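# Fetch each lamp-marked tool from the chest into the tray

## Task

Look at the board to see which lamp is on beside a tool picture. Take that tool from the chest, set it wholly within the tray and release it, then close all drawers fully so the next lamp turns on. Repeat until every lamp is off. At the end the fetched tools stay in the tray, all other tools are in the chest, and the tray holds nothing else. Nothing may count as done only because the robot is holding it in place. Finally open the gripper and move the arm away.

## Robot and tools

Robot: a single Doosan M1013 six-joint arm with a Robotiq 2F-140 two-finger gripper and one wrist camera, cam_wrist (616x616 fisheye). Objects: a board with lamps and tool pictures, a chest with drawers holding tools, and a tray. An outside tug on a held part, or a push on a loose object, may happen at times.

Frame: results use the scene frame. The origin lies on the table surface under the arm base, +z is up, and +y points left when facing along +x. The base may be slightly tilted. end_effector_position (metres) is the point between the closed finger pads; orientation is end_effector_quat_wxyz; velocities are in m/s and rad/s. The printed hand position gets less accurate at long reach. The fingers point along the gripper's +z and close along its y. Closed fingertips stick out about 33 mm past that point, open ones about 9 mm, and closing pushes the tips roughly 24 mm further from the arm, so keep that clearance above surfaces.

execute_actions: argument "actions" is a list with zero or one entry; optional "pictures" (boolean) turns images on or off (on by default). An empty list just reports the state. A wait is {"steps": N}, N up to 300 control steps of 1/30 s, counted from the last result and including your reply time. A move is {"rows": [...], "steps": N} with 1 to 15 rows and N at most 15 (default 15). Each row is applied for one step; if rows run out, the last one repeats. There is one row list for the one arm. Each row has 9 numbers in this order: joint_1 waist, joint_2 shoulder, joint_3 elbow, joint_4 forearm roll, joint_5 wrist pitch, joint_6 wrist roll, then gripper position, gripper force_limit, gripper speed. The six joint values are absolute target angles in radians, in the same form as the Joint positions line, not offsets. Ranges: waist, shoulder, forearm roll, wrist pitch and wrist roll -6.283 to 6.283; elbow -2.792 to 2.792. A target over 0.010 rad beyond a range end, and further out than the current angle, makes the whole call refused (nothing is sent). Real ends can differ by up to 0.010 rad; a joint aimed past its real end stops there and the result may say "joint sent to its limit". The last three numbers are scaled to -1..1. Gripper position: +1 fully open (140 mm), pads touch near -0.8, -1 closes until blocked. force_limit: roughly 14 N at -1, 60 N at 0, 107 N at +1. speed: about 30 mm/s at -1, 140 at 0, 250 at +1.

Motion limits: target speeds cap at 2.09 rad/s (waist, shoulder), 3.14 (elbow), 3.93 (wrist joints), with 0.3 s to accelerate and all joints synchronised. Each step the target is kept within 0.456 rad (waist, shoulder), 0.683 (elbow) or 0.854 (wrist joints) of the measured angle, and scaled back if it would put the hand over 70 mm from where it is. Far goals therefore take several calls. Between calls the arm keeps heading to the last row until it stalls or a step is HELD; after that only a new action moves it further.

Result lines: Joint positions and Joint velocities (column order, rad and rad/s); position_measured in counts (3 fully open, 230 pads touching, not linear); object_status: 0 moving, 1 blocked while opening, 2 blocked while closing (a grip), 3 reached target or pads met (a thin item may still be held). After closing with -1, confirm status 2. Stopped fingers stay put until a position differing by at least 0.01 is sent; to squeeze harder with status 2, raise force_limit and switch position between -1 and -0.98. "joint command not followed" means the clearance check altered or blocked targets (mounting blocks and posts count as arm). HELD marks steps where your row was partly or fully not sent. Flange force is the controller's estimate of outside force on the gripper, including held weight; it is noisy, worst during acceleration or right after an abrupt stop, and may read "no reading". MOTOR HOT warns of overheating; an OVER-TEMPERATURE FAULT brakes the arm until cooled. Holding loads heats motors.

Faults to avoid: contact torque at a joint's load limit (waist and shoulder 302, elbow 142, wrist joints 40 N m, held weight included) or any outside force of 144 N stops the arm for 10 s and drops the rest of the call. Do not drop, slam, knock things off the table or push hard; anything leaving the table fails the job.

zoom_image: "camera" must be "cam_wrist"; "region" is [x0, y0, x1, y1] in image pixels from the top-left, no larger than 504x504. It enlarges the last full image. Intrinsics: fisheye, K=[[178.09, 0, 309.412], [0, 177.366, 306.391], [0, 0, 1]], D=[0.068263, -0.0232407, -0.000899618, 0.000495373]. The camera sits on the gripper base and may be offset up to about 51 mm and tilted up to about 29 degrees from its nominal frame.

read_manual: optional "section" ("licences"); returns licence texts only and does not move anything.

finished_scene: "scene" is the number of the current scene; it ends and grades that scene irrevocably and may start another. Only call it once the tools are placed, drawers are shut, the gripper is open and the arm is clear. Replying without any tool call ends everything.

Each tool is called after "Call:" as name(argument=value, ...), one argument or row to a line, values as JSON.

## Session

Call:
execute_actions(
  actions=[],
)

Scene clock: 0.00 s of 15600.00 s.
end_effector_position=(+0.0500, +0.2079, +0.3918) position_measured=3 object_status=3 end_effector_quat_wxyz=(+0.260, -0.127, +0.695, -0.658) end_effector_velocity=(-0.000, +0.000, -0.000) end_effector_angular_velocity=(+0.002, +0.001, +0.000)
Joint positions: [ 1.786  0.266  2.213 -0.46   2.193 -0.077]
Joint velocities: [ 0.    -0.    -0.001  0.    -0.    -0.   ]
Flange force (N, the push that the arm receives, along the gripper's own x y z axes): no reading

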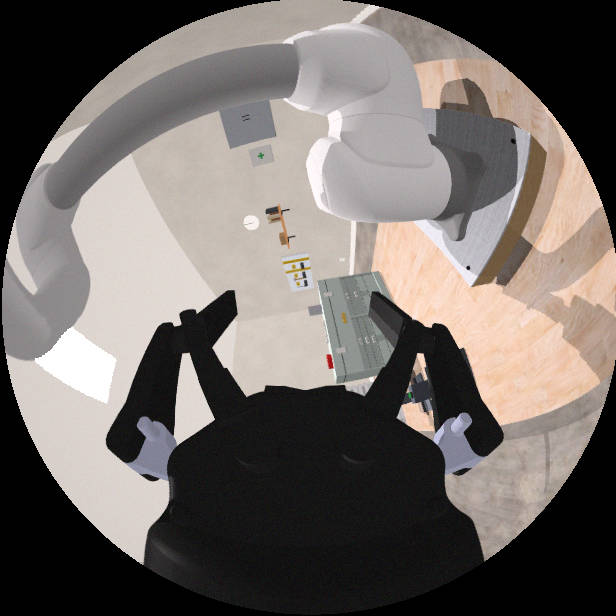

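Call:
execute_actions(
  actions=[
    {"rows":[[1.786,-0.4,1.8,0,1.0,1.57,1,0,0]]},
  ],
  pictures=false,
)

Call:
execute_actions(
  actions=[
    {"steps":60},
  ],
)

Call:
execute_actions(
  actions=[
    {"rows":[[-0.5,-0.4,1.8,0,1.0,1.57,1,0,0]]},
  ],
  pictures=false,
)

Call:
execute_actions(
  actions=[
    {"steps":100},
  ],
)

Scene clock: 30.60 s of 15600.00 s.
end_effector_position=(-0.0299, +0.3578, +0.3505) position_measured=3 object_status=3 end_effector_quat_wxyz=(+0.165, +0.140, +0.963, -0.158) end_effector_velocity=(-0.188, +0.378, +0.184) end_effector_angular_velocity=(+2.249, +0.325, -1.125)
Joint positions: [ 1.786 -0.045  1.99  -0.212  1.619  0.513]
Joint velocities: [ 0.    -0.621 -0.33   0.367 -1.073  1.327]
Flange force (N, the push that the arm receives, along the gripper's own x y z axes): [-10.1 -0.6 2.6]
Steps of this call (steps 1 to 90: nothing new was sent; then 27.10 s passed at rest; steps 91 to 105: all 15 steps of this action). Readings (joint positions | what the end effector reports):
91: [1.786 0.266 2.213 -0.460 2.193 -0.077] | position_measured=3 object_status=3
92: [1.786 0.264 2.210 -0.458 2.187 -0.071] | position_measured=3 object_status=3
94: [1.786 0.236 2.185 -0.430 2.135 -0.019] | position_measured=3 object_status=3
98: [1.786 0.123 2.090 -0.324 1.924 0.192] | position_measured=3 object_status=3
105: the state above

Scene clock: 32.60 s of 15600.00 s.
end_effector_position=(-0.1286, +0.5152, +0.6546) position_measured=3 object_status=3 end_effector_quat_wxyz=(-0.284, +0.594, +0.716, +0.230) end_effector_velocity=(+0.000, +0.000, +0.001) end_effector_angular_velocity=(+0.001, +0.000, -0.000)
Joint positions: [ 1.786 -0.4    1.8    0.     1.     1.57 ]
Joint velocities: [-0.     0.    -0.001 -0.    -0.001  0.   ]
Flange force (N, the push that the arm receives, along the gripper's own x y z axes): [0.0 0.2 1.0]
Steps of this call (steps 1 to 45: the robot went on to your last target; steps 46 to 60: nothing new was sent). Readings (joint positions | what the end effector reports):
1: [1.786 -0.065 1.979 -0.200 1.583 0.558] | position_measured=3 object_status=3
2: [1.786 -0.084 1.969 -0.189 1.549 0.604] | position_measured=3 object_status=3
4: [1.786 -0.121 1.950 -0.167 1.486 0.697] | position_measured=3 object_status=3
8: [1.786 -0.185 1.915 -0.128 1.374 0.891] | position_measured=3 object_status=3
60: the state above
The arm was judged still, so your last target was given up. Only a new action makes it travel on or press farther. Fingers that are still opening or closing keep moving.

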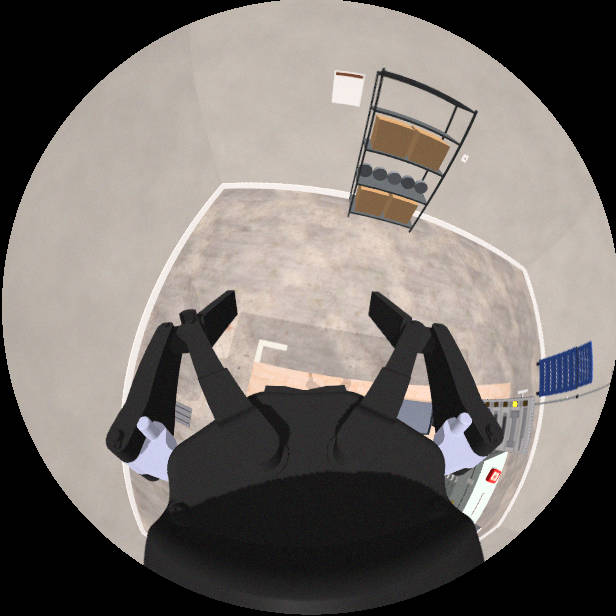

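Scene clock: 33.10 s of 15600.00 s.
end_effector_position=(+0.0491, +0.5304, +0.6531) position_measured=3 object_status=3 end_effector_quat_wxyz=(-0.241, +0.706, +0.607, +0.273) end_effector_velocity=(+0.433, -0.035, -0.005) end_effector_angular_velocity=(-0.008, +0.005, -0.811)
Joint positions: [ 1.451 -0.4    1.8    0.     1.     1.57 ]
Joint velocities: [-0.811  0.001 -0.     0.     0.     0.   ]
Flange force (N, the push that the arm receives, along the gripper's own x y z axes): [-0.5 16.6 0.1]
Steps of this call (steps 1 to 15: all 15 steps of this action). Readings (joint positions | what the end effector reports):
1: [1.786 -0.400 1.800 0.000 1.000 1.570] | position_measured=3 object_status=3
2: [1.783 -0.400 1.800 0.000 1.000 1.570] | position_measured=3 object_status=3
4: [1.755 -0.400 1.800 0.000 1.000 1.570] | position_measured=3 object_status=3
8: [1.643 -0.400 1.800 0.000 1.000 1.570] | position_measured=3 object_status=3
15: the state above

Scene clock: 36.43 s of 15600.00 s.
end_effector_position=(+0.4840, -0.2417, +0.6453) position_measured=3 object_status=3 end_effector_quat_wxyz=(+0.093, +0.902, -0.243, +0.345) end_effector_velocity=(-0.000, -0.000, +0.001) end_effector_angular_velocity=(-0.000, -0.001, -0.000)
Joint positions: [-0.5  -0.4   1.8   0.    1.    1.57]
Joint velocities: [-0.    -0.    -0.001 -0.     0.001  0.   ]
Flange force (N, the push that the arm receives, along the gripper's own x y z axes): [1.7 -1.6 0.7]
Steps of this call (steps 1 to 90: the robot went on to your last target; steps 91 to 100: nothing new was sent). Readings (joint positions | what the end effector reports):
1: [1.424 -0.400 1.800 0.000 1.000 1.570] | position_measured=3 object_status=3
2: [1.396 -0.400 1.800 0.000 1.000 1.570] | position_measured=3 object_status=3
4: [1.341 -0.400 1.800 0.000 1.000 1.570] | position_measured=3 object_status=3
8: [1.232 -0.400 1.800 0.000 1.000 1.570] | position_measured=3 object_status=3
100: the state above
The arm was judged still, so your last target was given up. Only a new action makes it travel on or press farther. Fingers that are still opening or closing keep moving.

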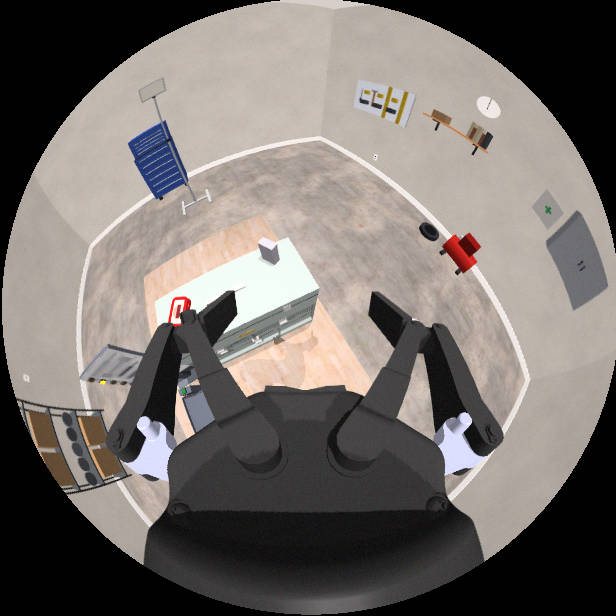

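Call:
execute_actions(
  actions=[
    {"rows":[[0,-0.7,2.65,0,0.0,1.57,1,0,0]]},
  ],
  pictures=false,
)

Call:
execute_actions(
  actions=[
    {"steps":50},
  ],
)

Call:
zoom_image(
  camera="cam_wrist",
  region=[100, 150, 500, 400],
)

Scene clock: 42.23 s of 15600.00 s.
end_effector_position=(+0.5007, -0.1050, +0.5156) position_measured=3 object_status=3 end_effector_quat_wxyz=(+0.062, +0.876, -0.120, +0.462) end_effector_velocity=(-0.059, +0.304, -0.329) end_effector_angular_velocity=(-0.120, -0.452, +0.544)
Joint positions: [-0.245 -0.555  2.218 -0.     0.498  1.57 ]
Joint velocities: [ 0.546 -0.322  0.959  0.    -1.104  0.   ]
Flange force (N, the push that the arm receives, along the gripper's own x y z axes): no reading
Steps of this call (steps 1 to 90: nothing new was sent; then 2.30 s passed at rest; steps 91 to 105: all 15 steps of this action). Readings (joint positions | what the end effector reports):
91: [-0.500 -0.400 1.800 -0.000 1.000 1.570] | position_measured=3 object_status=3
92: [-0.497 -0.402 1.804 -0.000 0.995 1.570] | position_measured=3 object_status=3
94: [-0.470 -0.420 1.846 -0.000 0.942 1.570] | position_measured=3 object_status=3
98: [-0.376 -0.478 1.988 -0.000 0.765 1.570] | position_measured=3 object_status=3
105: the state above

Scene clock: 43.90 s of 15600.00 s.
end_effector_position=(+0.4322, +0.0214, +0.3704) position_measured=3 object_status=3 end_effector_quat_wxyz=(+0.006, +0.830, -0.012, +0.557) end_effector_velocity=(-0.000, +0.000, -0.001) end_effector_angular_velocity=(+0.000, +0.002, +0.000)
Joint positions: [-0.   -0.7   2.65 -0.   -0.    1.57]
Joint velocities: [ 0.    -0.     0.001 -0.     0.002  0.   ]
Flange force (N, the push that the arm receives, along the gripper's own x y z axes): no reading
Steps of this call (steps 1 to 30: the robot went on to your last target; steps 31 to 50: nothing new was sent). Readings (joint positions | what the end effector reports):
1: [-0.227 -0.566 2.250 -0.000 0.461 1.570] | position_measured=3 object_status=3
2: [-0.208 -0.577 2.283 -0.000 0.423 1.570] | position_measured=3 object_status=3
4: [-0.172 -0.599 2.348 -0.000 0.349 1.570] | position_measured=3 object_status=3
8: [-0.099 -0.642 2.476 -0.000 0.200 1.570] | position_measured=3 object_status=3
50: the state above
The arm was judged still, so your last target was given up. Only a new action makes it travel on or press farther. Fingers that are still opening or closing keep moving.

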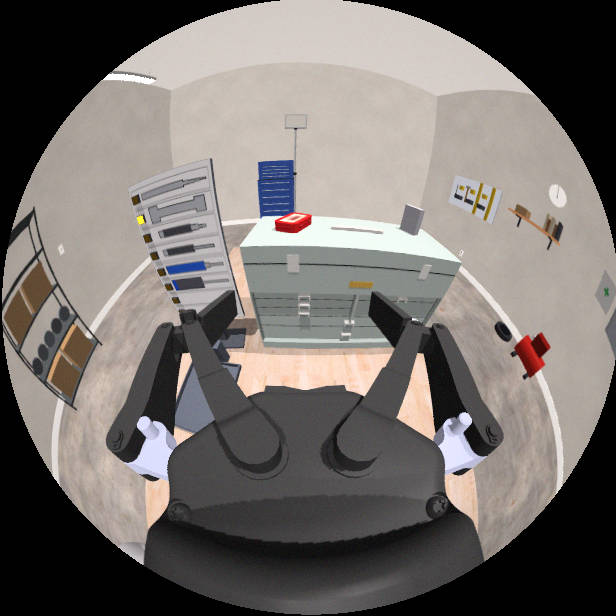

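Region (100, 150, 500, 400) of cam_wrist's 616x616 image, scaled by 1.260, with more detail than that image has; it fills the top 315 rows of this view, and the rest is white.

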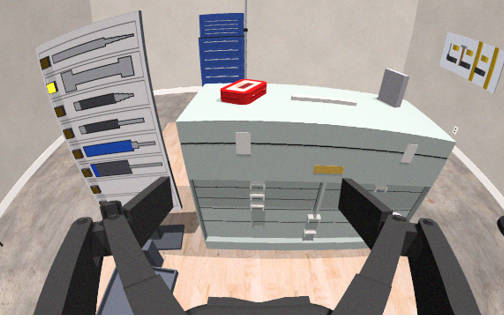

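Call:
execute_actions(
  actions=[
    {"rows":[[-0.2,-0.3,2.6,0,0.0,1.57,-0.8,0,0]]},
  ],
  pictures=false,
)

Call:
execute_actions(
  actions=[
    {"steps":30},
  ],
)

Call:
zoom_image(
  camera="cam_wrist",
  region=[160, 100, 460, 330],
)

Scene clock: 49.67 s of 15600.00 s.
end_effector_position=(+0.4767, -0.0652, +0.2397) position_measured=103 object_status=0 end_effector_quat_wxyz=(+0.042, +0.903, -0.094, +0.418) end_effector_velocity=(+0.031, -0.170, -0.265) end_effector_angular_velocity=(+0.118, +0.577, -0.334)
Joint positions: [-0.18  -0.341  2.605  0.    -0.     1.57 ]
Joint velocities: [-0.335  0.67  -0.083  0.     0.001  0.   ]
Flange force (N, the push that the arm receives, along the gripper's own x y z axes): no reading
Steps of this call (steps 1 to 90: nothing new was sent; then 2.27 s passed at rest; steps 91 to 105: all 15 steps of this action). Readings (joint positions | what the end effector reports):
91: [0.000 -0.700 2.650 0.000 -0.000 1.570] | position_measured=3 object_status=0
92: [-0.001 -0.697 2.650 0.000 -0.000 1.570] | position_measured=5 object_status=0
94: [-0.015 -0.670 2.646 0.000 -0.000 1.570] | position_measured=20 object_status=0
98: [-0.077 -0.545 2.631 0.000 -0.000 1.570] | position_measured=50 object_status=0
105: the state above

Scene clock: 50.67 s of 15600.00 s.
end_effector_position=(+0.4783, -0.0755, +0.2236) position_measured=229 object_status=3 end_effector_quat_wxyz=(+0.045, +0.909, -0.104, +0.402) end_effector_velocity=(+0.000, -0.000, +0.000) end_effector_angular_velocity=(-0.001, -0.001, +0.001)
Joint positions: [-0.2  -0.3   2.6   0.   -0.    1.57]
Joint velocities: [-0.     0.    -0.    -0.    -0.001 -0.001]
Flange force (N, the push that the arm receives, along the gripper's own x y z axes): no reading
Steps of this call (steps 1 to 30: the robot went on to your last target). Readings (joint positions | what the end effector reports):
1: [-0.189 -0.321 2.603 0.000 -0.000 1.570] | position_measured=111 object_status=0
2: [-0.196 -0.308 2.601 0.000 -0.000 1.570] | position_measured=119 object_status=0
4: [-0.200 -0.301 2.600 0.000 -0.000 1.570] | position_measured=134 object_status=0
8: [-0.200 -0.300 2.600 0.000 -0.000 1.570] | position_measured=164 object_status=0
30: the state above
The arm was judged still, so your last target was given up. Only a new action makes it travel on or press farther. Fingers that are still opening or closing keep moving.

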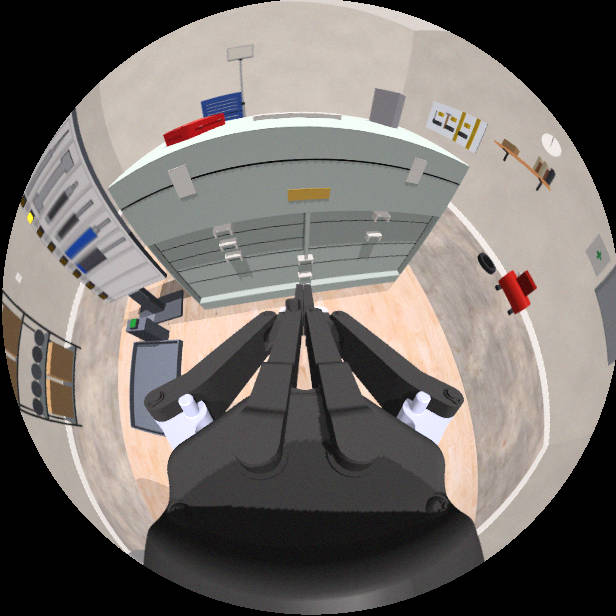

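Region (160, 100, 460, 330) of cam_wrist's 616x616 image, scaled by 1.680, with more detail than that image has; it fills the top 386 rows of this view, and the rest is white.

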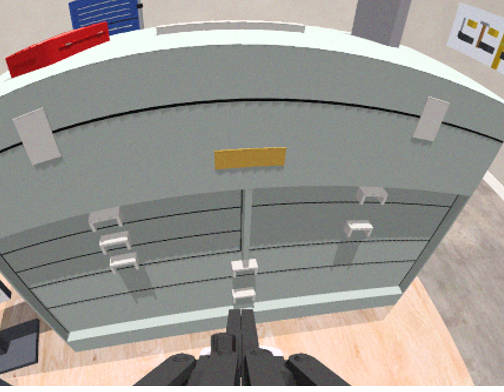

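Call:
execute_actions(
  actions=[
    {"rows":[[0.01,-0.252,2.396,0,0.202,1.57,0.2,0,0]]},
  ],
  pictures=false,
)

Call:
execute_actions(
  actions=[
    {"steps":15},
  ],
)

Call:
zoom_image(
  camera="cam_wrist",
  region=[200, 200, 440, 390],
)

Scene clock: 84.57 s of 15600.00 s.
end_effector_position=(+0.5549, +0.0238, +0.2895) position_measured=129 object_status=0 end_effector_quat_wxyz=(+0.001, +0.924, -0.009, +0.383) end_effector_velocity=(+0.000, +0.003, -0.000) end_effector_angular_velocity=(+0.001, +0.007, +0.005)
Joint positions: [ 0.01  -0.252  2.396  0.     0.202  1.57 ]
Joint velocities: [ 0.006  0.002 -0.004  0.001  0.009  0.001]
Flange force (N, the push that the arm receives, along the gripper's own x y z axes): no reading
Steps of this call (steps 1 to 90: nothing new was sent; then 30.40 s passed at rest; steps 91 to 105: all 15 steps of this action). Readings (joint positions | what the end effector reports):
91: [-0.200 -0.300 2.600 0.000 0.000 1.570] | position_measured=229 object_status=0
92: [-0.197 -0.299 2.597 0.000 0.003 1.570] | position_measured=228 object_status=0
94: [-0.170 -0.293 2.570 0.000 0.030 1.570] | position_measured=212 object_status=0
98: [-0.074 -0.271 2.478 0.000 0.121 1.570] | position_measured=182 object_status=0
105: the state above

Scene clock: 85.07 s of 15600.00 s.
end_effector_position=(+0.5550, +0.0240, +0.2896) position_measured=104 object_status=3 end_effector_quat_wxyz=(+0.001, +0.924, -0.008, +0.383) end_effector_velocity=(-0.001, -0.000, -0.000) end_effector_angular_velocity=(+0.001, +0.000, -0.002)
Joint positions: [ 0.01  -0.252  2.396  0.     0.202  1.57 ]
Joint velocities: [-0.001 -0.001  0.001  0.001  0.     0.001]
Flange force (N, the push that the arm receives, along the gripper's own x y z axes): no reading
Steps of this call (steps 1 to 15: the robot went on to your last target). Readings (joint positions | what the end effector reports):
1: [0.010 -0.252 2.396 0.000 0.202 1.570] | position_measured=121 object_status=0
2: [0.010 -0.252 2.396 0.000 0.202 1.570] | position_measured=114 object_status=0
4: [0.010 -0.252 2.396 0.000 0.202 1.570] | position_measured=104 object_status=0
8: [0.010 -0.252 2.396 0.000 0.202 1.570] | position_measured=104 object_status=0
15: the state above
The arm was judged still, so your last target was given up. Only a new action makes it travel on or press farther. Fingers that are still opening or closing keep moving.

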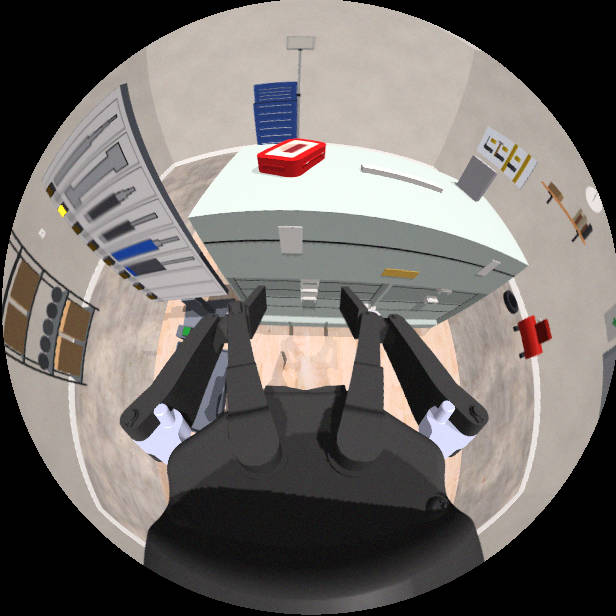

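Region (200, 200, 440, 390) of cam_wrist's 616x616 image, scaled by 2.100, with more detail than that image has; it fills the top 399 rows of this view, and the rest is white.

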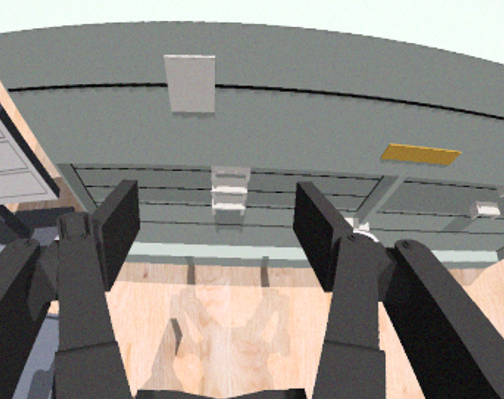

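Call:
execute_actions(
  actions=[
    {"rows":[[-0.008,0.184,2.70,0,-0.7,1.57,0.0,0,0]]},
  ],
  pictures=false,
)

Call:
execute_actions(
  actions=[
    {"rows":[[-0.008,0.184,2.70,0,-1.061,1.57,0.0,0,0]]},
  ],
  pictures=false,
)

Call:
execute_actions(
  actions=[
    {"steps":15},
  ],
)

Call:
zoom_image(
  camera="cam_wrist",
  region=[180, 200, 480, 400],
)

Scene clock: 103.40 s of 15600.00 s.
end_effector_position=(+0.5464, +0.0170, +0.1268) position_measured=129 object_status=3 end_effector_quat_wxyz=(+0.005, +0.897, -0.015, +0.442) end_effector_velocity=(-0.167, -0.014, -0.299) end_effector_angular_velocity=(-0.011, -0.330, -0.039)
Joint positions: [-0.004  0.1    2.642 -0.    -0.525  1.57 ]
Joint velocities: [-0.038  0.9    0.627 -0.    -1.857 -0.   ]
Flange force (N, the push that the arm receives, along the gripper's own x y z axes): no reading
Steps of this call (steps 1 to 90: nothing new was sent; then 14.83 s passed at rest; steps 91 to 105: all 15 steps of this action). Readings (joint positions | what the end effector reports):
91: [0.010 -0.252 2.396 -0.000 0.202 1.570] | position_measured=104 object_status=0
92: [0.010 -0.249 2.398 -0.000 0.197 1.570] | position_measured=105 object_status=0
94: [0.009 -0.223 2.416 -0.000 0.144 1.570] | position_measured=121 object_status=0
98: [0.005 -0.114 2.492 -0.000 -0.078 1.570] | position_measured=129 object_status=0
105: the state above

Scene clock: 103.90 s of 15600.00 s.
end_effector_position=(+0.5799, +0.0136, +0.2108) position_measured=129 object_status=3 end_effector_quat_wxyz=(+0.009, +0.793, -0.015, +0.609) end_effector_velocity=(+0.001, +0.000, +0.001) end_effector_angular_velocity=(+0.001, -0.004, -0.000)
Joint positions: [-0.008  0.184  2.7   -0.    -1.061  1.57 ]
Joint velocities: [ 0.     0.    -0.001  0.    -0.004  0.001]
Flange force (N, the push that the arm receives, along the gripper's own x y z axes): [4.3 23.7 -1.8]
Steps of this call (steps 1 to 15: all 15 steps of this action). Readings (joint positions | what the end effector reports):
1: [-0.006 0.128 2.661 -0.000 -0.583 1.570] | position_measured=129 object_status=3
2: [-0.007 0.151 2.677 -0.000 -0.639 1.570] | position_measured=129 object_status=3
4: [-0.007 0.173 2.688 -0.000 -0.769 1.570] | position_measured=129 object_status=3
8: [-0.008 0.178 2.696 -0.000 -0.974 1.570] | position_measured=129 object_status=3
15: the state above

Scene clock: 104.40 s of 15600.00 s.
end_effector_position=(+0.5799, +0.0136, +0.2108) position_measured=129 object_status=3 end_effector_quat_wxyz=(+0.009, +0.793, -0.015, +0.609) end_effector_velocity=(-0.001, -0.000, -0.000) end_effector_angular_velocity=(-0.000, +0.001, -0.000)
Joint positions: [-0.008  0.184  2.7   -0.    -1.061  1.57 ]
Joint velocities: [-0.    -0.     0.001  0.     0.    -0.001]
Flange force (N, the push that the arm receives, along the gripper's own x y z axes): [4.1 16.6 -5.4]
Steps of this call (steps 1 to 15: the robot went on to your last target). Readings (joint positions | what the end effector reports):
1: [-0.008 0.184 2.700 -0.000 -1.061 1.570] | position_measured=129 object_status=3
2: [-0.008 0.184 2.700 -0.000 -1.061 1.570] | position_measured=129 object_status=3
4: [-0.008 0.184 2.700 -0.000 -1.061 1.570] | position_measured=129 object_status=3
8: [-0.008 0.184 2.700 -0.000 -1.061 1.570] | position_measured=129 object_status=3
15: the state above
The arm was judged still, so your last target was given up. Only a new action makes it travel on or press farther. Fingers that are still opening or closing keep moving.

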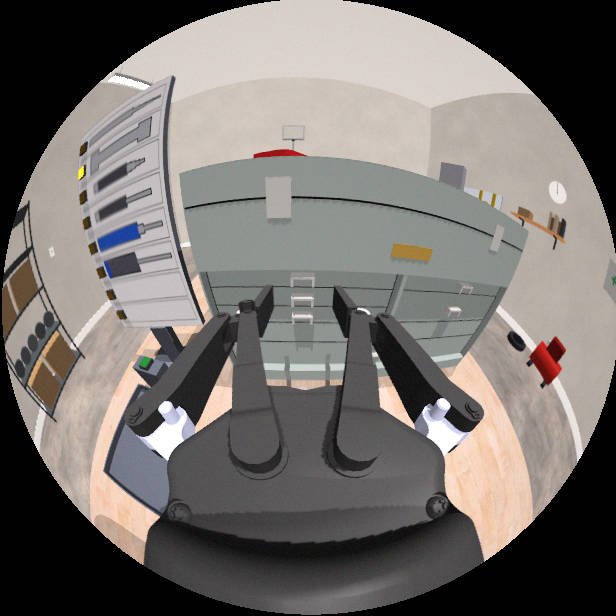

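Region (180, 200, 480, 400) of cam_wrist's 616x616 image, scaled by 1.680, with more detail than that image has.

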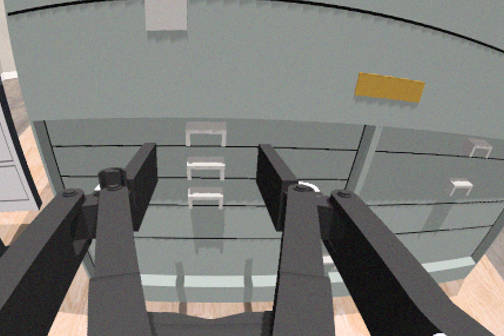

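Call:
execute_actions(
  actions=[
    {"rows":[[-0.008,0.1695,2.6605,0,-1.007,1.57,-0.2,0,0]]},
  ],
)

Call:
zoom_image(
  camera="cam_wrist",
  region=[240, 240, 370, 350],
)

Scene clock: 125.77 s of 15600.00 s.
end_effector_position=(+0.6001, +0.0127, +0.2207) position_measured=154 object_status=3 end_effector_quat_wxyz=(+0.009, +0.793, -0.015, +0.609) end_effector_velocity=(+0.000, +0.000, +0.000) end_effector_angular_velocity=(-0.001, -0.001, +0.001)
Joint positions: [-0.008  0.17   2.661  0.    -1.007  1.57 ]
Joint velocities: [ 0.     0.     0.    -0.    -0.001 -0.001]
Flange force (N, the push that the arm receives, along the gripper's own x y z axes): [5.7 13.4 0.1]
Steps of this call (steps 1 to 90: nothing new was sent; then 17.87 s passed at rest; steps 91 to 105: all 15 steps of this action). Readings (joint positions | what the end effector reports):
91: [-0.008 0.184 2.700 0.000 -1.061 1.570] | position_measured=129 object_status=0
92: [-0.008 0.183 2.697 0.000 -1.056 1.570] | position_measured=130 object_status=0
94: [-0.008 0.173 2.671 0.000 -1.021 1.570] | position_measured=145 object_status=0
98: [-0.008 0.170 2.661 0.000 -1.007 1.570] | position_measured=154 object_status=0
105: the state above

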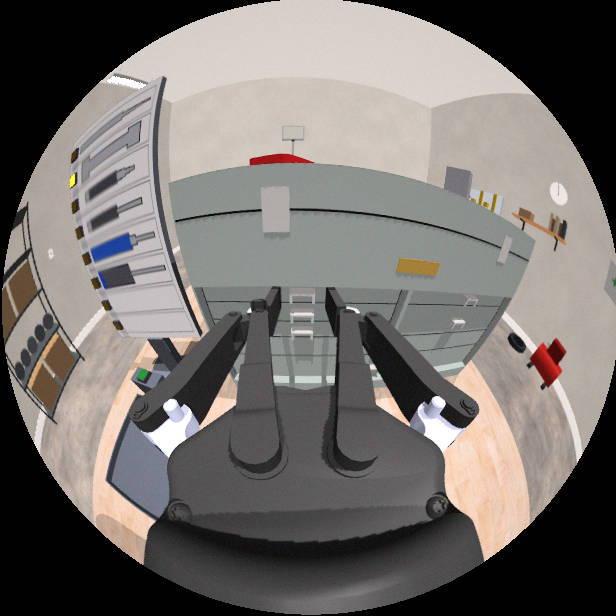

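Region (240, 240, 370, 350) of cam_wrist's 616x616 image, scaled by 3.877, with more detail than that image has; it fills the top 426 rows of this view, and the rest is white.

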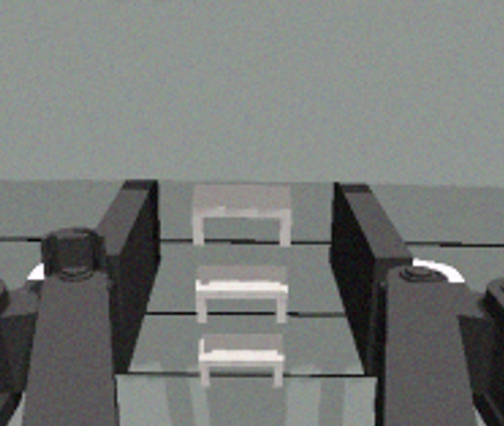

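Call:
execute_actions(
  actions=[
    {"rows":[[-0.006,0.2143,2.6385,0,-1.030,1.57,-0.2,0,0]]},
  ],
)

Call:
zoom_image(
  camera="cam_wrist",
  region=[240, 240, 370, 350],
)

Scene clock: 142.10 s of 15600.00 s.
end_effector_position=(+0.6081, +0.0137, +0.2111) position_measured=154 object_status=3 end_effector_quat_wxyz=(+0.008, +0.792, -0.014, +0.610) end_effector_velocity=(+0.001, -0.000, +0.001) end_effector_angular_velocity=(+0.000, -0.002, -0.001)
Joint positions: [-0.006  0.211  2.651 -0.    -1.042  1.57 ]
Joint velocities: [-0.001 -0.    -0.002  0.    -0.001  0.   ]
Flange force (N, the push that the arm receives, along the gripper's own x y z axes): [8.7 7.4 -31.1]
FORCE FAULT: contact force on the arm reached its limit, and the arm stopped for 10 seconds. The contact can be on any part of the arm, not only on its tool. The arm's remaining commands of this call were not run. The arm holds still and accepts commands again. Move the arm away from the contact; if what it grips holds it there, let go first. Pushing or pulling that hard again can fault the arm again.
The stop began at step 101 of this call (marked STOPPED below). From that step on the arm followed nothing that you had sent. 5 steps, steps kept back included, did not run and will not run. Nothing is kept back now, and the robot has no last target.
Steps of this call (steps 1 to 15: the robot went on to your last target; steps 16 to 90: nothing new was sent; then 2.97 s passed at rest; steps 91 to 100: the first 10 steps of this action; steps 101 to 401: the stop). Readings (joint positions | what the end effector reports):
91: [-0.008 0.170 2.660 -0.000 -1.007 1.570] | position_measured=154 object_status=3
92: [-0.008 0.172 2.659 -0.000 -1.008 1.570] | position_measured=154 object_status=3
94: [-0.007 0.196 2.647 -0.000 -1.021 1.570] | position_measured=154 object_status=3
98: [-0.006 0.214 2.639 -0.000 -1.030 1.570] | position_measured=154 object_status=3
101: [-0.006 0.213 2.640 -0.000 -1.032 1.570] | position_measured=154 object_status=3 STOPPED
401: the state above

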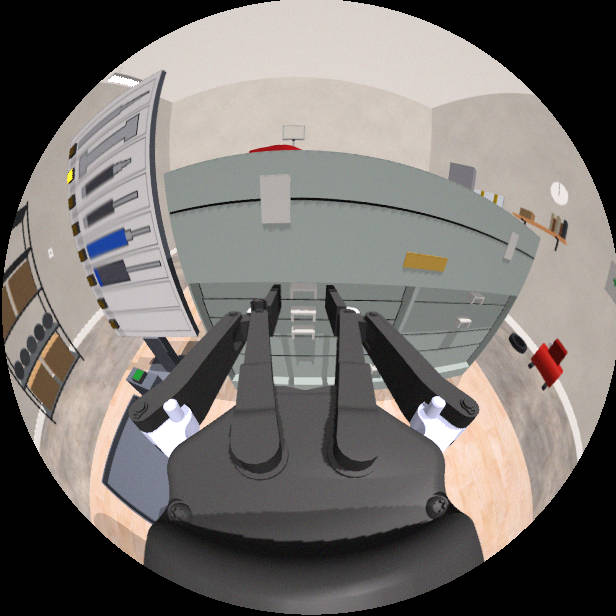

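Region (240, 240, 370, 350) of cam_wrist's 616x616 image, scaled by 3.877, with more detail than that image has; it fills the top 426 rows of this view, and the rest is white.

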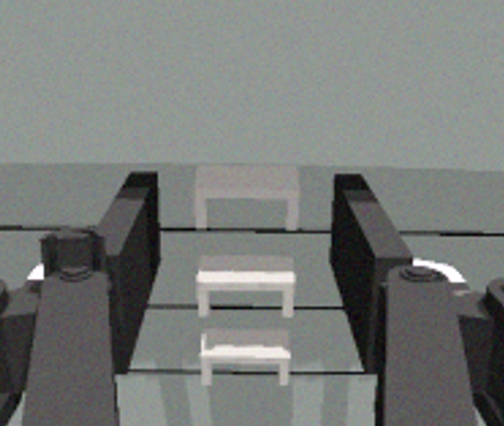

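Call:
execute_actions(
  actions=[
    {"rows":[[-0.006,0.19,2.66,0,-1.027,1.57,-0.2,0,0],[-0.006,0.18,2.66,0,-1.017,1.57,-0.2,0,0],[-0.006,0.1695,2.6605,0,-1.007,1.57,-0.2,0,0],[-0.006,0.1695,2.6605,0,-1.007,1.57,-0.2,0,0],[-0.006,0.1695,2.6605,0,-1.007,1.57,-0.2,0,0],[-0.006,0.1695,2.6605,0,-1.007,1.57,-0.2,0,0],[-0.006,0.1695,2.6605,0,-1.007,1.57,-1,0,-0.3]]},
  ],
  pictures=false,
)

Call:
execute_actions(
  actions=[
    {"rows":[[-0.006,0.1695,2.6605,0,-1.007,1.57,-1,0,-0.3],[-0.006,0.1695,2.6605,0,-1.007,1.57,-1,0,-0.3],[-0.006,0.166,2.6655,0,-1.009,1.57,-1,0,-0.3],[-0.006,0.163,2.6705,0,-1.011,1.57,-1,0,-0.3],[-0.006,0.16,2.676,0,-1.013,1.57,-1,0,-0.3],[-0.006,0.1565,2.681,0,-1.015,1.57,-1,0,-0.3],[-0.006,0.153,2.686,0,-1.016,1.57,-1,0,-0.3],[-0.005,0.15,2.691,0,-1.018,1.57,-1,0,-0.3],[-0.005,0.147,2.696,0,-1.02,1.57,-1,0,-0.3],[-0.005,0.1435,2.701,0,-1.022,1.57,-1,0,-0.3],[-0.005,0.14,2.706,0,-1.024,1.57,-1,0,-0.3],[-0.005,0.137,2.7117,0,-1.026,1.57,-1,0,-0.3]]},
  ],
)

Scene clock: 154.93 s of 15600.00 s.
end_effector_position=(+0.6001, +0.0140, +0.2207) position_measured=193 object_status=0 end_effector_quat_wxyz=(+0.008, +0.793, -0.014, +0.609) end_effector_velocity=(+0.001, +0.000, +0.000) end_effector_angular_velocity=(-0.001, -0.001, +0.000)
Joint positions: [-0.006  0.17   2.66  -0.    -1.007  1.57 ]
Joint velocities: [ 0.     0.001 -0.002 -0.     0.    -0.001]
Flange force (N, the push that the arm receives, along the gripper's own x y z axes): [7.6 14.5 -7.7]
Steps of this call (steps 1 to 90: nothing new was sent; then 9.33 s passed at rest; steps 91 to 105: all 15 steps of this action). Readings (joint positions | what the end effector reports):
91: [-0.006 0.211 2.651 -0.000 -1.042 1.570] | position_measured=154 object_status=3
92: [-0.006 0.209 2.652 -0.000 -1.040 1.570] | position_measured=154 object_status=3
94: [-0.006 0.189 2.657 -0.000 -1.025 1.570] | position_measured=154 object_status=3
98: [-0.006 0.170 2.660 -0.000 -1.008 1.570] | position_measured=155 object_status=0
105: the state above

Scene clock: 155.43 s of 15600.00 s.
end_effector_position=(+0.5709, +0.0155, +0.2210) position_measured=193 object_status=2 end_effector_quat_wxyz=(+0.008, +0.793, -0.014, +0.609) end_effector_velocity=(-0.020, +0.001, -0.000) end_effector_angular_velocity=(-0.001, +0.000, +0.001)
Joint positions: [-0.005  0.138  2.71  -0.    -1.025  1.57 ]
Joint velocities: [ 0.    -0.021  0.034 -0.    -0.013 -0.001]
Flange force (N, the push that the arm receives, along the gripper's own x y z axes): [-0.2 15.0 -3.1]
Steps of this call (steps 1 to 15: all 15 steps of this action). Readings (joint positions | what the end effector reports):
1: [-0.006 0.170 2.660 -0.000 -1.007 1.570] | position_measured=193 object_status=0
2: [-0.006 0.170 2.660 -0.000 -1.007 1.570] | position_measured=193 object_status=0
4: [-0.006 0.168 2.662 -0.000 -1.007 1.570] | position_measured=193 object_status=0
8: [-0.006 0.158 2.679 -0.000 -1.014 1.570] | position_measured=193 object_status=2
15: the state above

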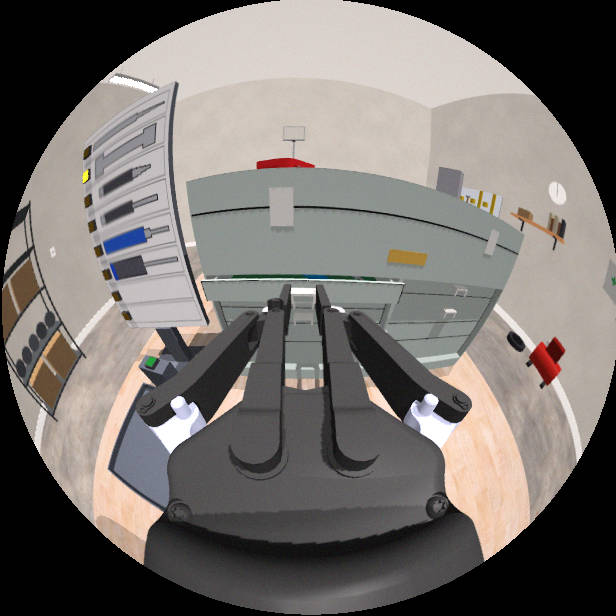

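Call:
execute_actions(
  actions=[
    {"rows":[[-0.005,0.137,2.7117,0,-1.026,1.57,-0.2,0,0],[-0.005,0.137,2.7117,0,-1.026,1.57,-0.2,0,0],[-0.005,0.137,2.7117,0,-1.026,1.57,-0.2,0,0],[-0.005,0.137,2.7117,0,-1.026,1.57,-0.2,0,0],[-0.005,0.102,2.7625,0,-1.042,1.57,-0.2,0,0],[-0.005,0.102,2.7625,0,-1.042,1.57,-0.2,0,0],[-0.005,0.102,2.7625,0,-1.042,1.57,-0.2,0,0],[-0.005,0.102,2.7625,0,-1.042,1.57,-0.2,0,0],[-0.005,0.102,2.7625,0,-1.042,1.57,-0.2,0,0],[-0.005,0.102,2.7625,0,-1.042,1.57,-0.2,0,0],[-0.005,-0.225,2.488,0,0.17,1.57,-0.2,0,0]]},
  ],
  pictures=false,
)

Call:
execute_actions(
  actions=[
    {"steps":20},
  ],
  pictures=false,
)

Call:
execute_actions(
  actions=[
    {"rows":[[-0.005,-0.108,2.3997,0,0.142,1.57,-0.2,0,0]]},
  ],
)

Scene clock: 174.33 s of 15600.00 s.
end_effector_position=(+0.5529, +0.0161, +0.2274) position_measured=154 object_status=3 end_effector_quat_wxyz=(+0.008, +0.802, -0.014, +0.598) end_effector_velocity=(+0.176, -0.006, +0.100) end_effector_angular_velocity=(+0.014, +0.456, +0.002)
Joint positions: [-0.005  0.061  2.727  0.    -0.937  1.57 ]
Joint velocities: [-0.    -0.629 -0.527  0.     1.612 -0.001]
Flange force (N, the push that the arm receives, along the gripper's own x y z axes): [-3.2 4.5 2.1]
Steps of this call (steps 1 to 15: the robot went on to your last target; steps 16 to 90: nothing new was sent; then 15.40 s passed at rest; steps 91 to 105: all 15 steps of this action). Readings (joint positions | what the end effector reports):
91: [-0.005 0.137 2.712 0.000 -1.026 1.570] | position_measured=193 object_status=0
92: [-0.005 0.137 2.712 0.000 -1.026 1.570] | position_measured=193 object_status=0
94: [-0.005 0.137 2.712 0.000 -1.026 1.570] | position_measured=176 object_status=0
98: [-0.005 0.113 2.747 0.000 -1.037 1.570] | position_measured=154 object_status=0
105: the state above

Scene clock: 175.00 s of 15600.00 s.
end_effector_position=(+0.5106, +0.0175, +0.2205) position_measured=154 object_status=3 end_effector_quat_wxyz=(+0.003, +0.939, -0.016, +0.343) end_effector_velocity=(-0.000, +0.000, -0.000) end_effector_angular_velocity=(-0.000, +0.000, +0.000)
Joint positions: [-0.005 -0.225  2.488  0.     0.17   1.57 ]
Joint velocities: [ 0.  0. -0. -0.  0.  0.]
Flange force (N, the push that the arm receives, along the gripper's own x y z axes): no reading
Steps of this call (steps 1 to 20: the robot went on to your last target). Readings (joint positions | what the end effector reports):
1: [-0.005 0.037 2.707 0.000 -0.874 1.570] | position_measured=154 object_status=3
2: [-0.005 0.008 2.682 0.000 -0.798 1.570] | position_measured=154 object_status=3
4: [-0.005 -0.063 2.623 0.000 -0.601 1.570] | position_measured=154 object_status=3
8: [-0.005 -0.172 2.533 0.000 -0.155 1.570] | position_measured=154 object_status=3
20: the state above

Scene clock: 175.50 s of 15600.00 s.
end_effector_position=(+0.5714, +0.0155, +0.2197) position_measured=154 object_status=3 end_effector_quat_wxyz=(+0.003, +0.939, -0.016, +0.342) end_effector_velocity=(+0.001, -0.000, +0.000) end_effector_angular_velocity=(-0.000, -0.001, -0.000)
Joint positions: [-0.005 -0.108  2.4    0.     0.142  1.57 ]
Joint velocities: [-0.     0.001 -0.001 -0.    -0.001  0.   ]
Flange force (N, the push that the arm receives, along the gripper's own x y z axes): no reading
Steps of this call (steps 1 to 15: all 15 steps of this action). Readings (joint positions | what the end effector reports):
1: [-0.005 -0.225 2.488 0.000 0.170 1.570] | position_measured=154 object_status=3
2: [-0.005 -0.222 2.486 0.000 0.169 1.570] | position_measured=154 object_status=3
4: [-0.005 -0.195 2.465 0.000 0.162 1.570] | position_measured=154 object_status=3
8: [-0.005 -0.113 2.404 0.000 0.143 1.570] | position_measured=154 object_status=3
15: the state above

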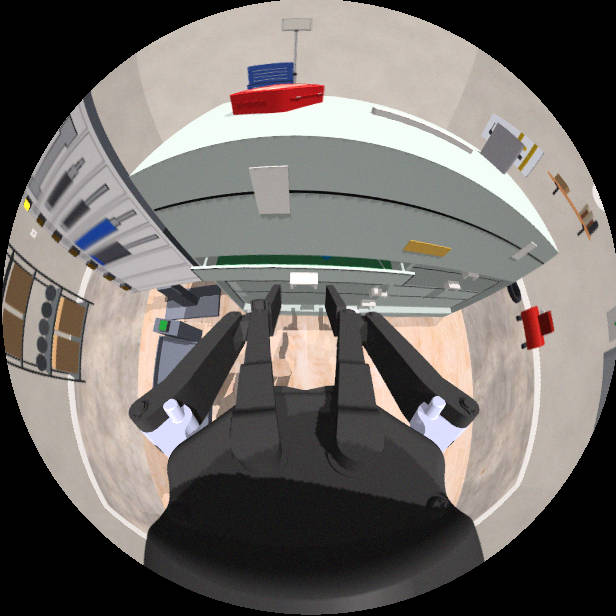

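Call:
execute_actions(
  actions=[
    {"rows":[[-0.005,-0.103,2.376,0,0.16,1.57,-0.2,0,0]],"steps":10},
  ],
)

Call:
zoom_image(
  camera="cam_wrist",
  region=[240, 240, 370, 350],
)

Scene clock: 181.80 s of 15600.00 s.
end_effector_position=(+0.5816, +0.0152, +0.2280) position_measured=154 object_status=3 end_effector_quat_wxyz=(+0.003, +0.939, -0.015, +0.343) end_effector_velocity=(+0.001, -0.000, +0.001) end_effector_angular_velocity=(-0.001, -0.001, +0.001)
Joint positions: [-0.005 -0.103  2.376  0.     0.16   1.57 ]
Joint velocities: [-0.    -0.    -0.002 -0.     0.001 -0.002]
Flange force (N, the push that the arm receives, along the gripper's own x y z axes): no reading
Steps of this call (steps 1 to 15: the robot went on to your last target; steps 16 to 90: nothing new was sent; then 2.97 s passed at rest; steps 91 to 100: all 10 steps of this action). Readings (joint positions | what the end effector reports):
91: [-0.005 -0.108 2.400 0.000 0.142 1.570] | position_measured=154 object_status=3
92: [-0.005 -0.107 2.396 0.000 0.145 1.570] | position_measured=154 object_status=3
94: [-0.005 -0.104 2.380 0.000 0.157 1.570] | position_measured=154 object_status=3
98: [-0.005 -0.103 2.376 0.000 0.160 1.570] | position_measured=154 object_status=3
100: the state above

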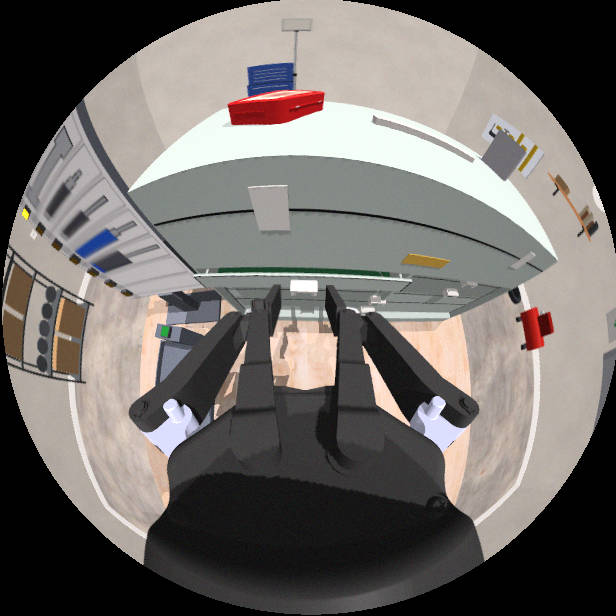

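Region (240, 240, 370, 350) of cam_wrist's 616x616 image, scaled by 3.877, with more detail than that image has; it fills the top 426 rows of this view, and the rest is white.

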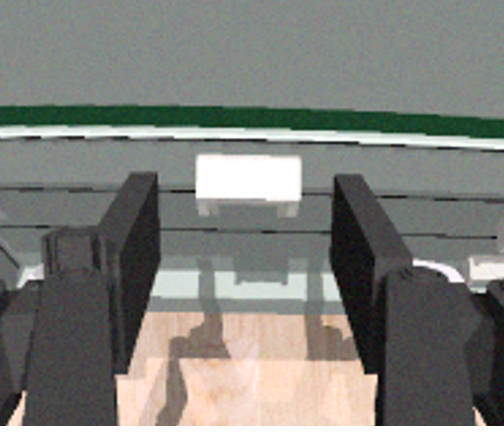

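Call:
execute_actions(
  actions=[
    {"rows":[[-0.005,-0.099,2.373,0,0.159,1.57,-1,0,-0.3]]},
  ],
  pictures=false,
)

Call:
execute_actions(
  actions=[
    {"rows":[[-0.005,-0.106,2.378,0,0.161,1.57,-1,0,-0.3],[-0.005,-0.12,2.389,0,0.164,1.57,-1,0,-0.3],[-0.004,-0.14,2.405,0,0.168,1.57,-1,0,-0.3],[-0.004,-0.164,2.424,0,0.173,1.57,-1,0,-0.3],[-0.003,-0.189,2.442,0,0.18,1.57,-1,0,-0.3],[-0.002,-0.214,2.46,0,0.187,1.57,-1,0,-0.3],[-0.001,-0.239,2.478,0,0.194,1.57,-1,0,-0.3],[-0.001,-0.265,2.494,0,0.204,1.57,-1,0,-0.3],[0,-0.291,2.51,0,0.214,1.57,-1,0,-0.3],[0.001,-0.318,2.526,0,0.225,1.57,-1,0,-0.3],[0.002,-0.345,2.541,0,0.237,1.57,-1,0,-0.3],[0.003,-0.372,2.5557,0,0.249,1.57,-1,0,-0.3]]},
  ],
  pictures=false,
)

Call:
execute_actions(
  actions=[
    {"steps":8},
  ],
)

Call:
zoom_image(
  camera="cam_wrist",
  region=[170, 130, 440, 310],
)

Scene clock: 196.93 s of 15600.00 s.
end_effector_position=(+0.5837, +0.0150, +0.2278) position_measured=193 object_status=2 end_effector_quat_wxyz=(+0.003, +0.939, -0.016, +0.343) end_effector_velocity=(-0.000, -0.000, -0.000) end_effector_angular_velocity=(+0.000, +0.001, -0.001)
Joint positions: [-0.005 -0.099  2.373  0.     0.159  1.57 ]
Joint velocities: [-0.     0.     0.001 -0.     0.     0.001]
Flange force (N, the push that the arm receives, along the gripper's own x y z axes): no reading
Steps of this call (steps 1 to 15: the robot went on to your last target; steps 16 to 90: nothing new was sent; then 11.63 s passed at rest; steps 91 to 105: all 15 steps of this action). Readings (joint positions | what the end effector reports):
91: [-0.005 -0.103 2.376 0.000 0.160 1.570] | position_measured=154 object_status=0
92: [-0.005 -0.102 2.375 0.000 0.160 1.570] | position_measured=155 object_status=0
94: [-0.005 -0.100 2.373 0.000 0.159 1.570] | position_measured=167 object_status=0
98: [-0.005 -0.099 2.373 0.000 0.159 1.570] | position_measured=190 object_status=0
105: the state above

Scene clock: 197.43 s of 15600.00 s.
end_effector_position=(+0.4624, +0.0221, +0.2299) position_measured=193 object_status=2 end_effector_quat_wxyz=(+0.002, +0.939, -0.012, +0.343) end_effector_velocity=(-0.235, +0.015, -0.002) end_effector_angular_velocity=(-0.002, -0.014, +0.020)
Joint positions: [ 0.002 -0.345  2.54  -0.     0.237  1.57 ]
Joint velocities: [ 0.019 -0.538  0.305 -0.002  0.218  0.001]
Flange force (N, the push that the arm receives, along the gripper's own x y z axes): no reading
Steps of this call (steps 1 to 15: all 15 steps of this action). Readings (joint positions | what the end effector reports):
1: [-0.005 -0.099 2.373 0.000 0.159 1.570] | position_measured=193 object_status=2
2: [-0.005 -0.101 2.374 0.000 0.159 1.570] | position_measured=193 object_status=2
4: [-0.005 -0.115 2.385 0.000 0.163 1.570] | position_measured=193 object_status=2
8: [-0.003 -0.182 2.437 0.000 0.179 1.570] | position_measured=193 object_status=2
15: the state above

Scene clock: 197.70 s of 15600.00 s.
end_effector_position=(+0.4505, +0.0229, +0.2296) position_measured=193 object_status=2 end_effector_quat_wxyz=(+0.002, +0.939, -0.012, +0.343) end_effector_velocity=(-0.001, +0.000, -0.000) end_effector_angular_velocity=(-0.001, +0.000, +0.001)
Joint positions: [ 0.003 -0.372  2.556 -0.     0.249  1.57 ]
Joint velocities: [ 0.    -0.002  0.001  0.     0.    -0.001]
Flange force (N, the push that the arm receives, along the gripper's own x y z axes): no reading
Steps of this call (steps 1 to 8: the robot went on to your last target). Readings (joint positions | what the end effector reports):
1: [0.002 -0.360 2.549 -0.000 0.244 1.570] | position_measured=193 object_status=2
2: [0.003 -0.368 2.554 -0.000 0.247 1.570] | position_measured=193 object_status=2
4: [0.003 -0.372 2.555 -0.000 0.249 1.570] | position_measured=193 object_status=2
8: the state above

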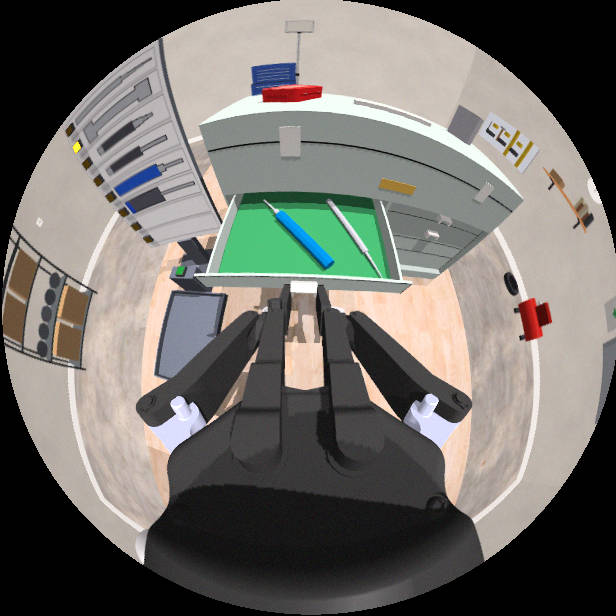

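Region (170, 130, 440, 310) of cam_wrist's 616x616 image, scaled by 1.867, with more detail than that image has.

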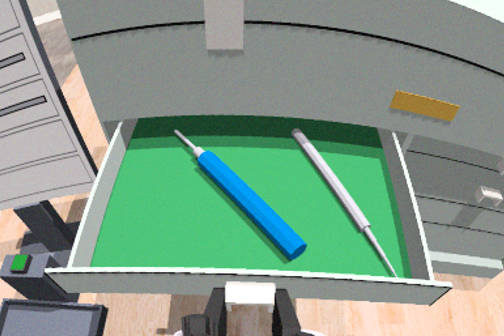

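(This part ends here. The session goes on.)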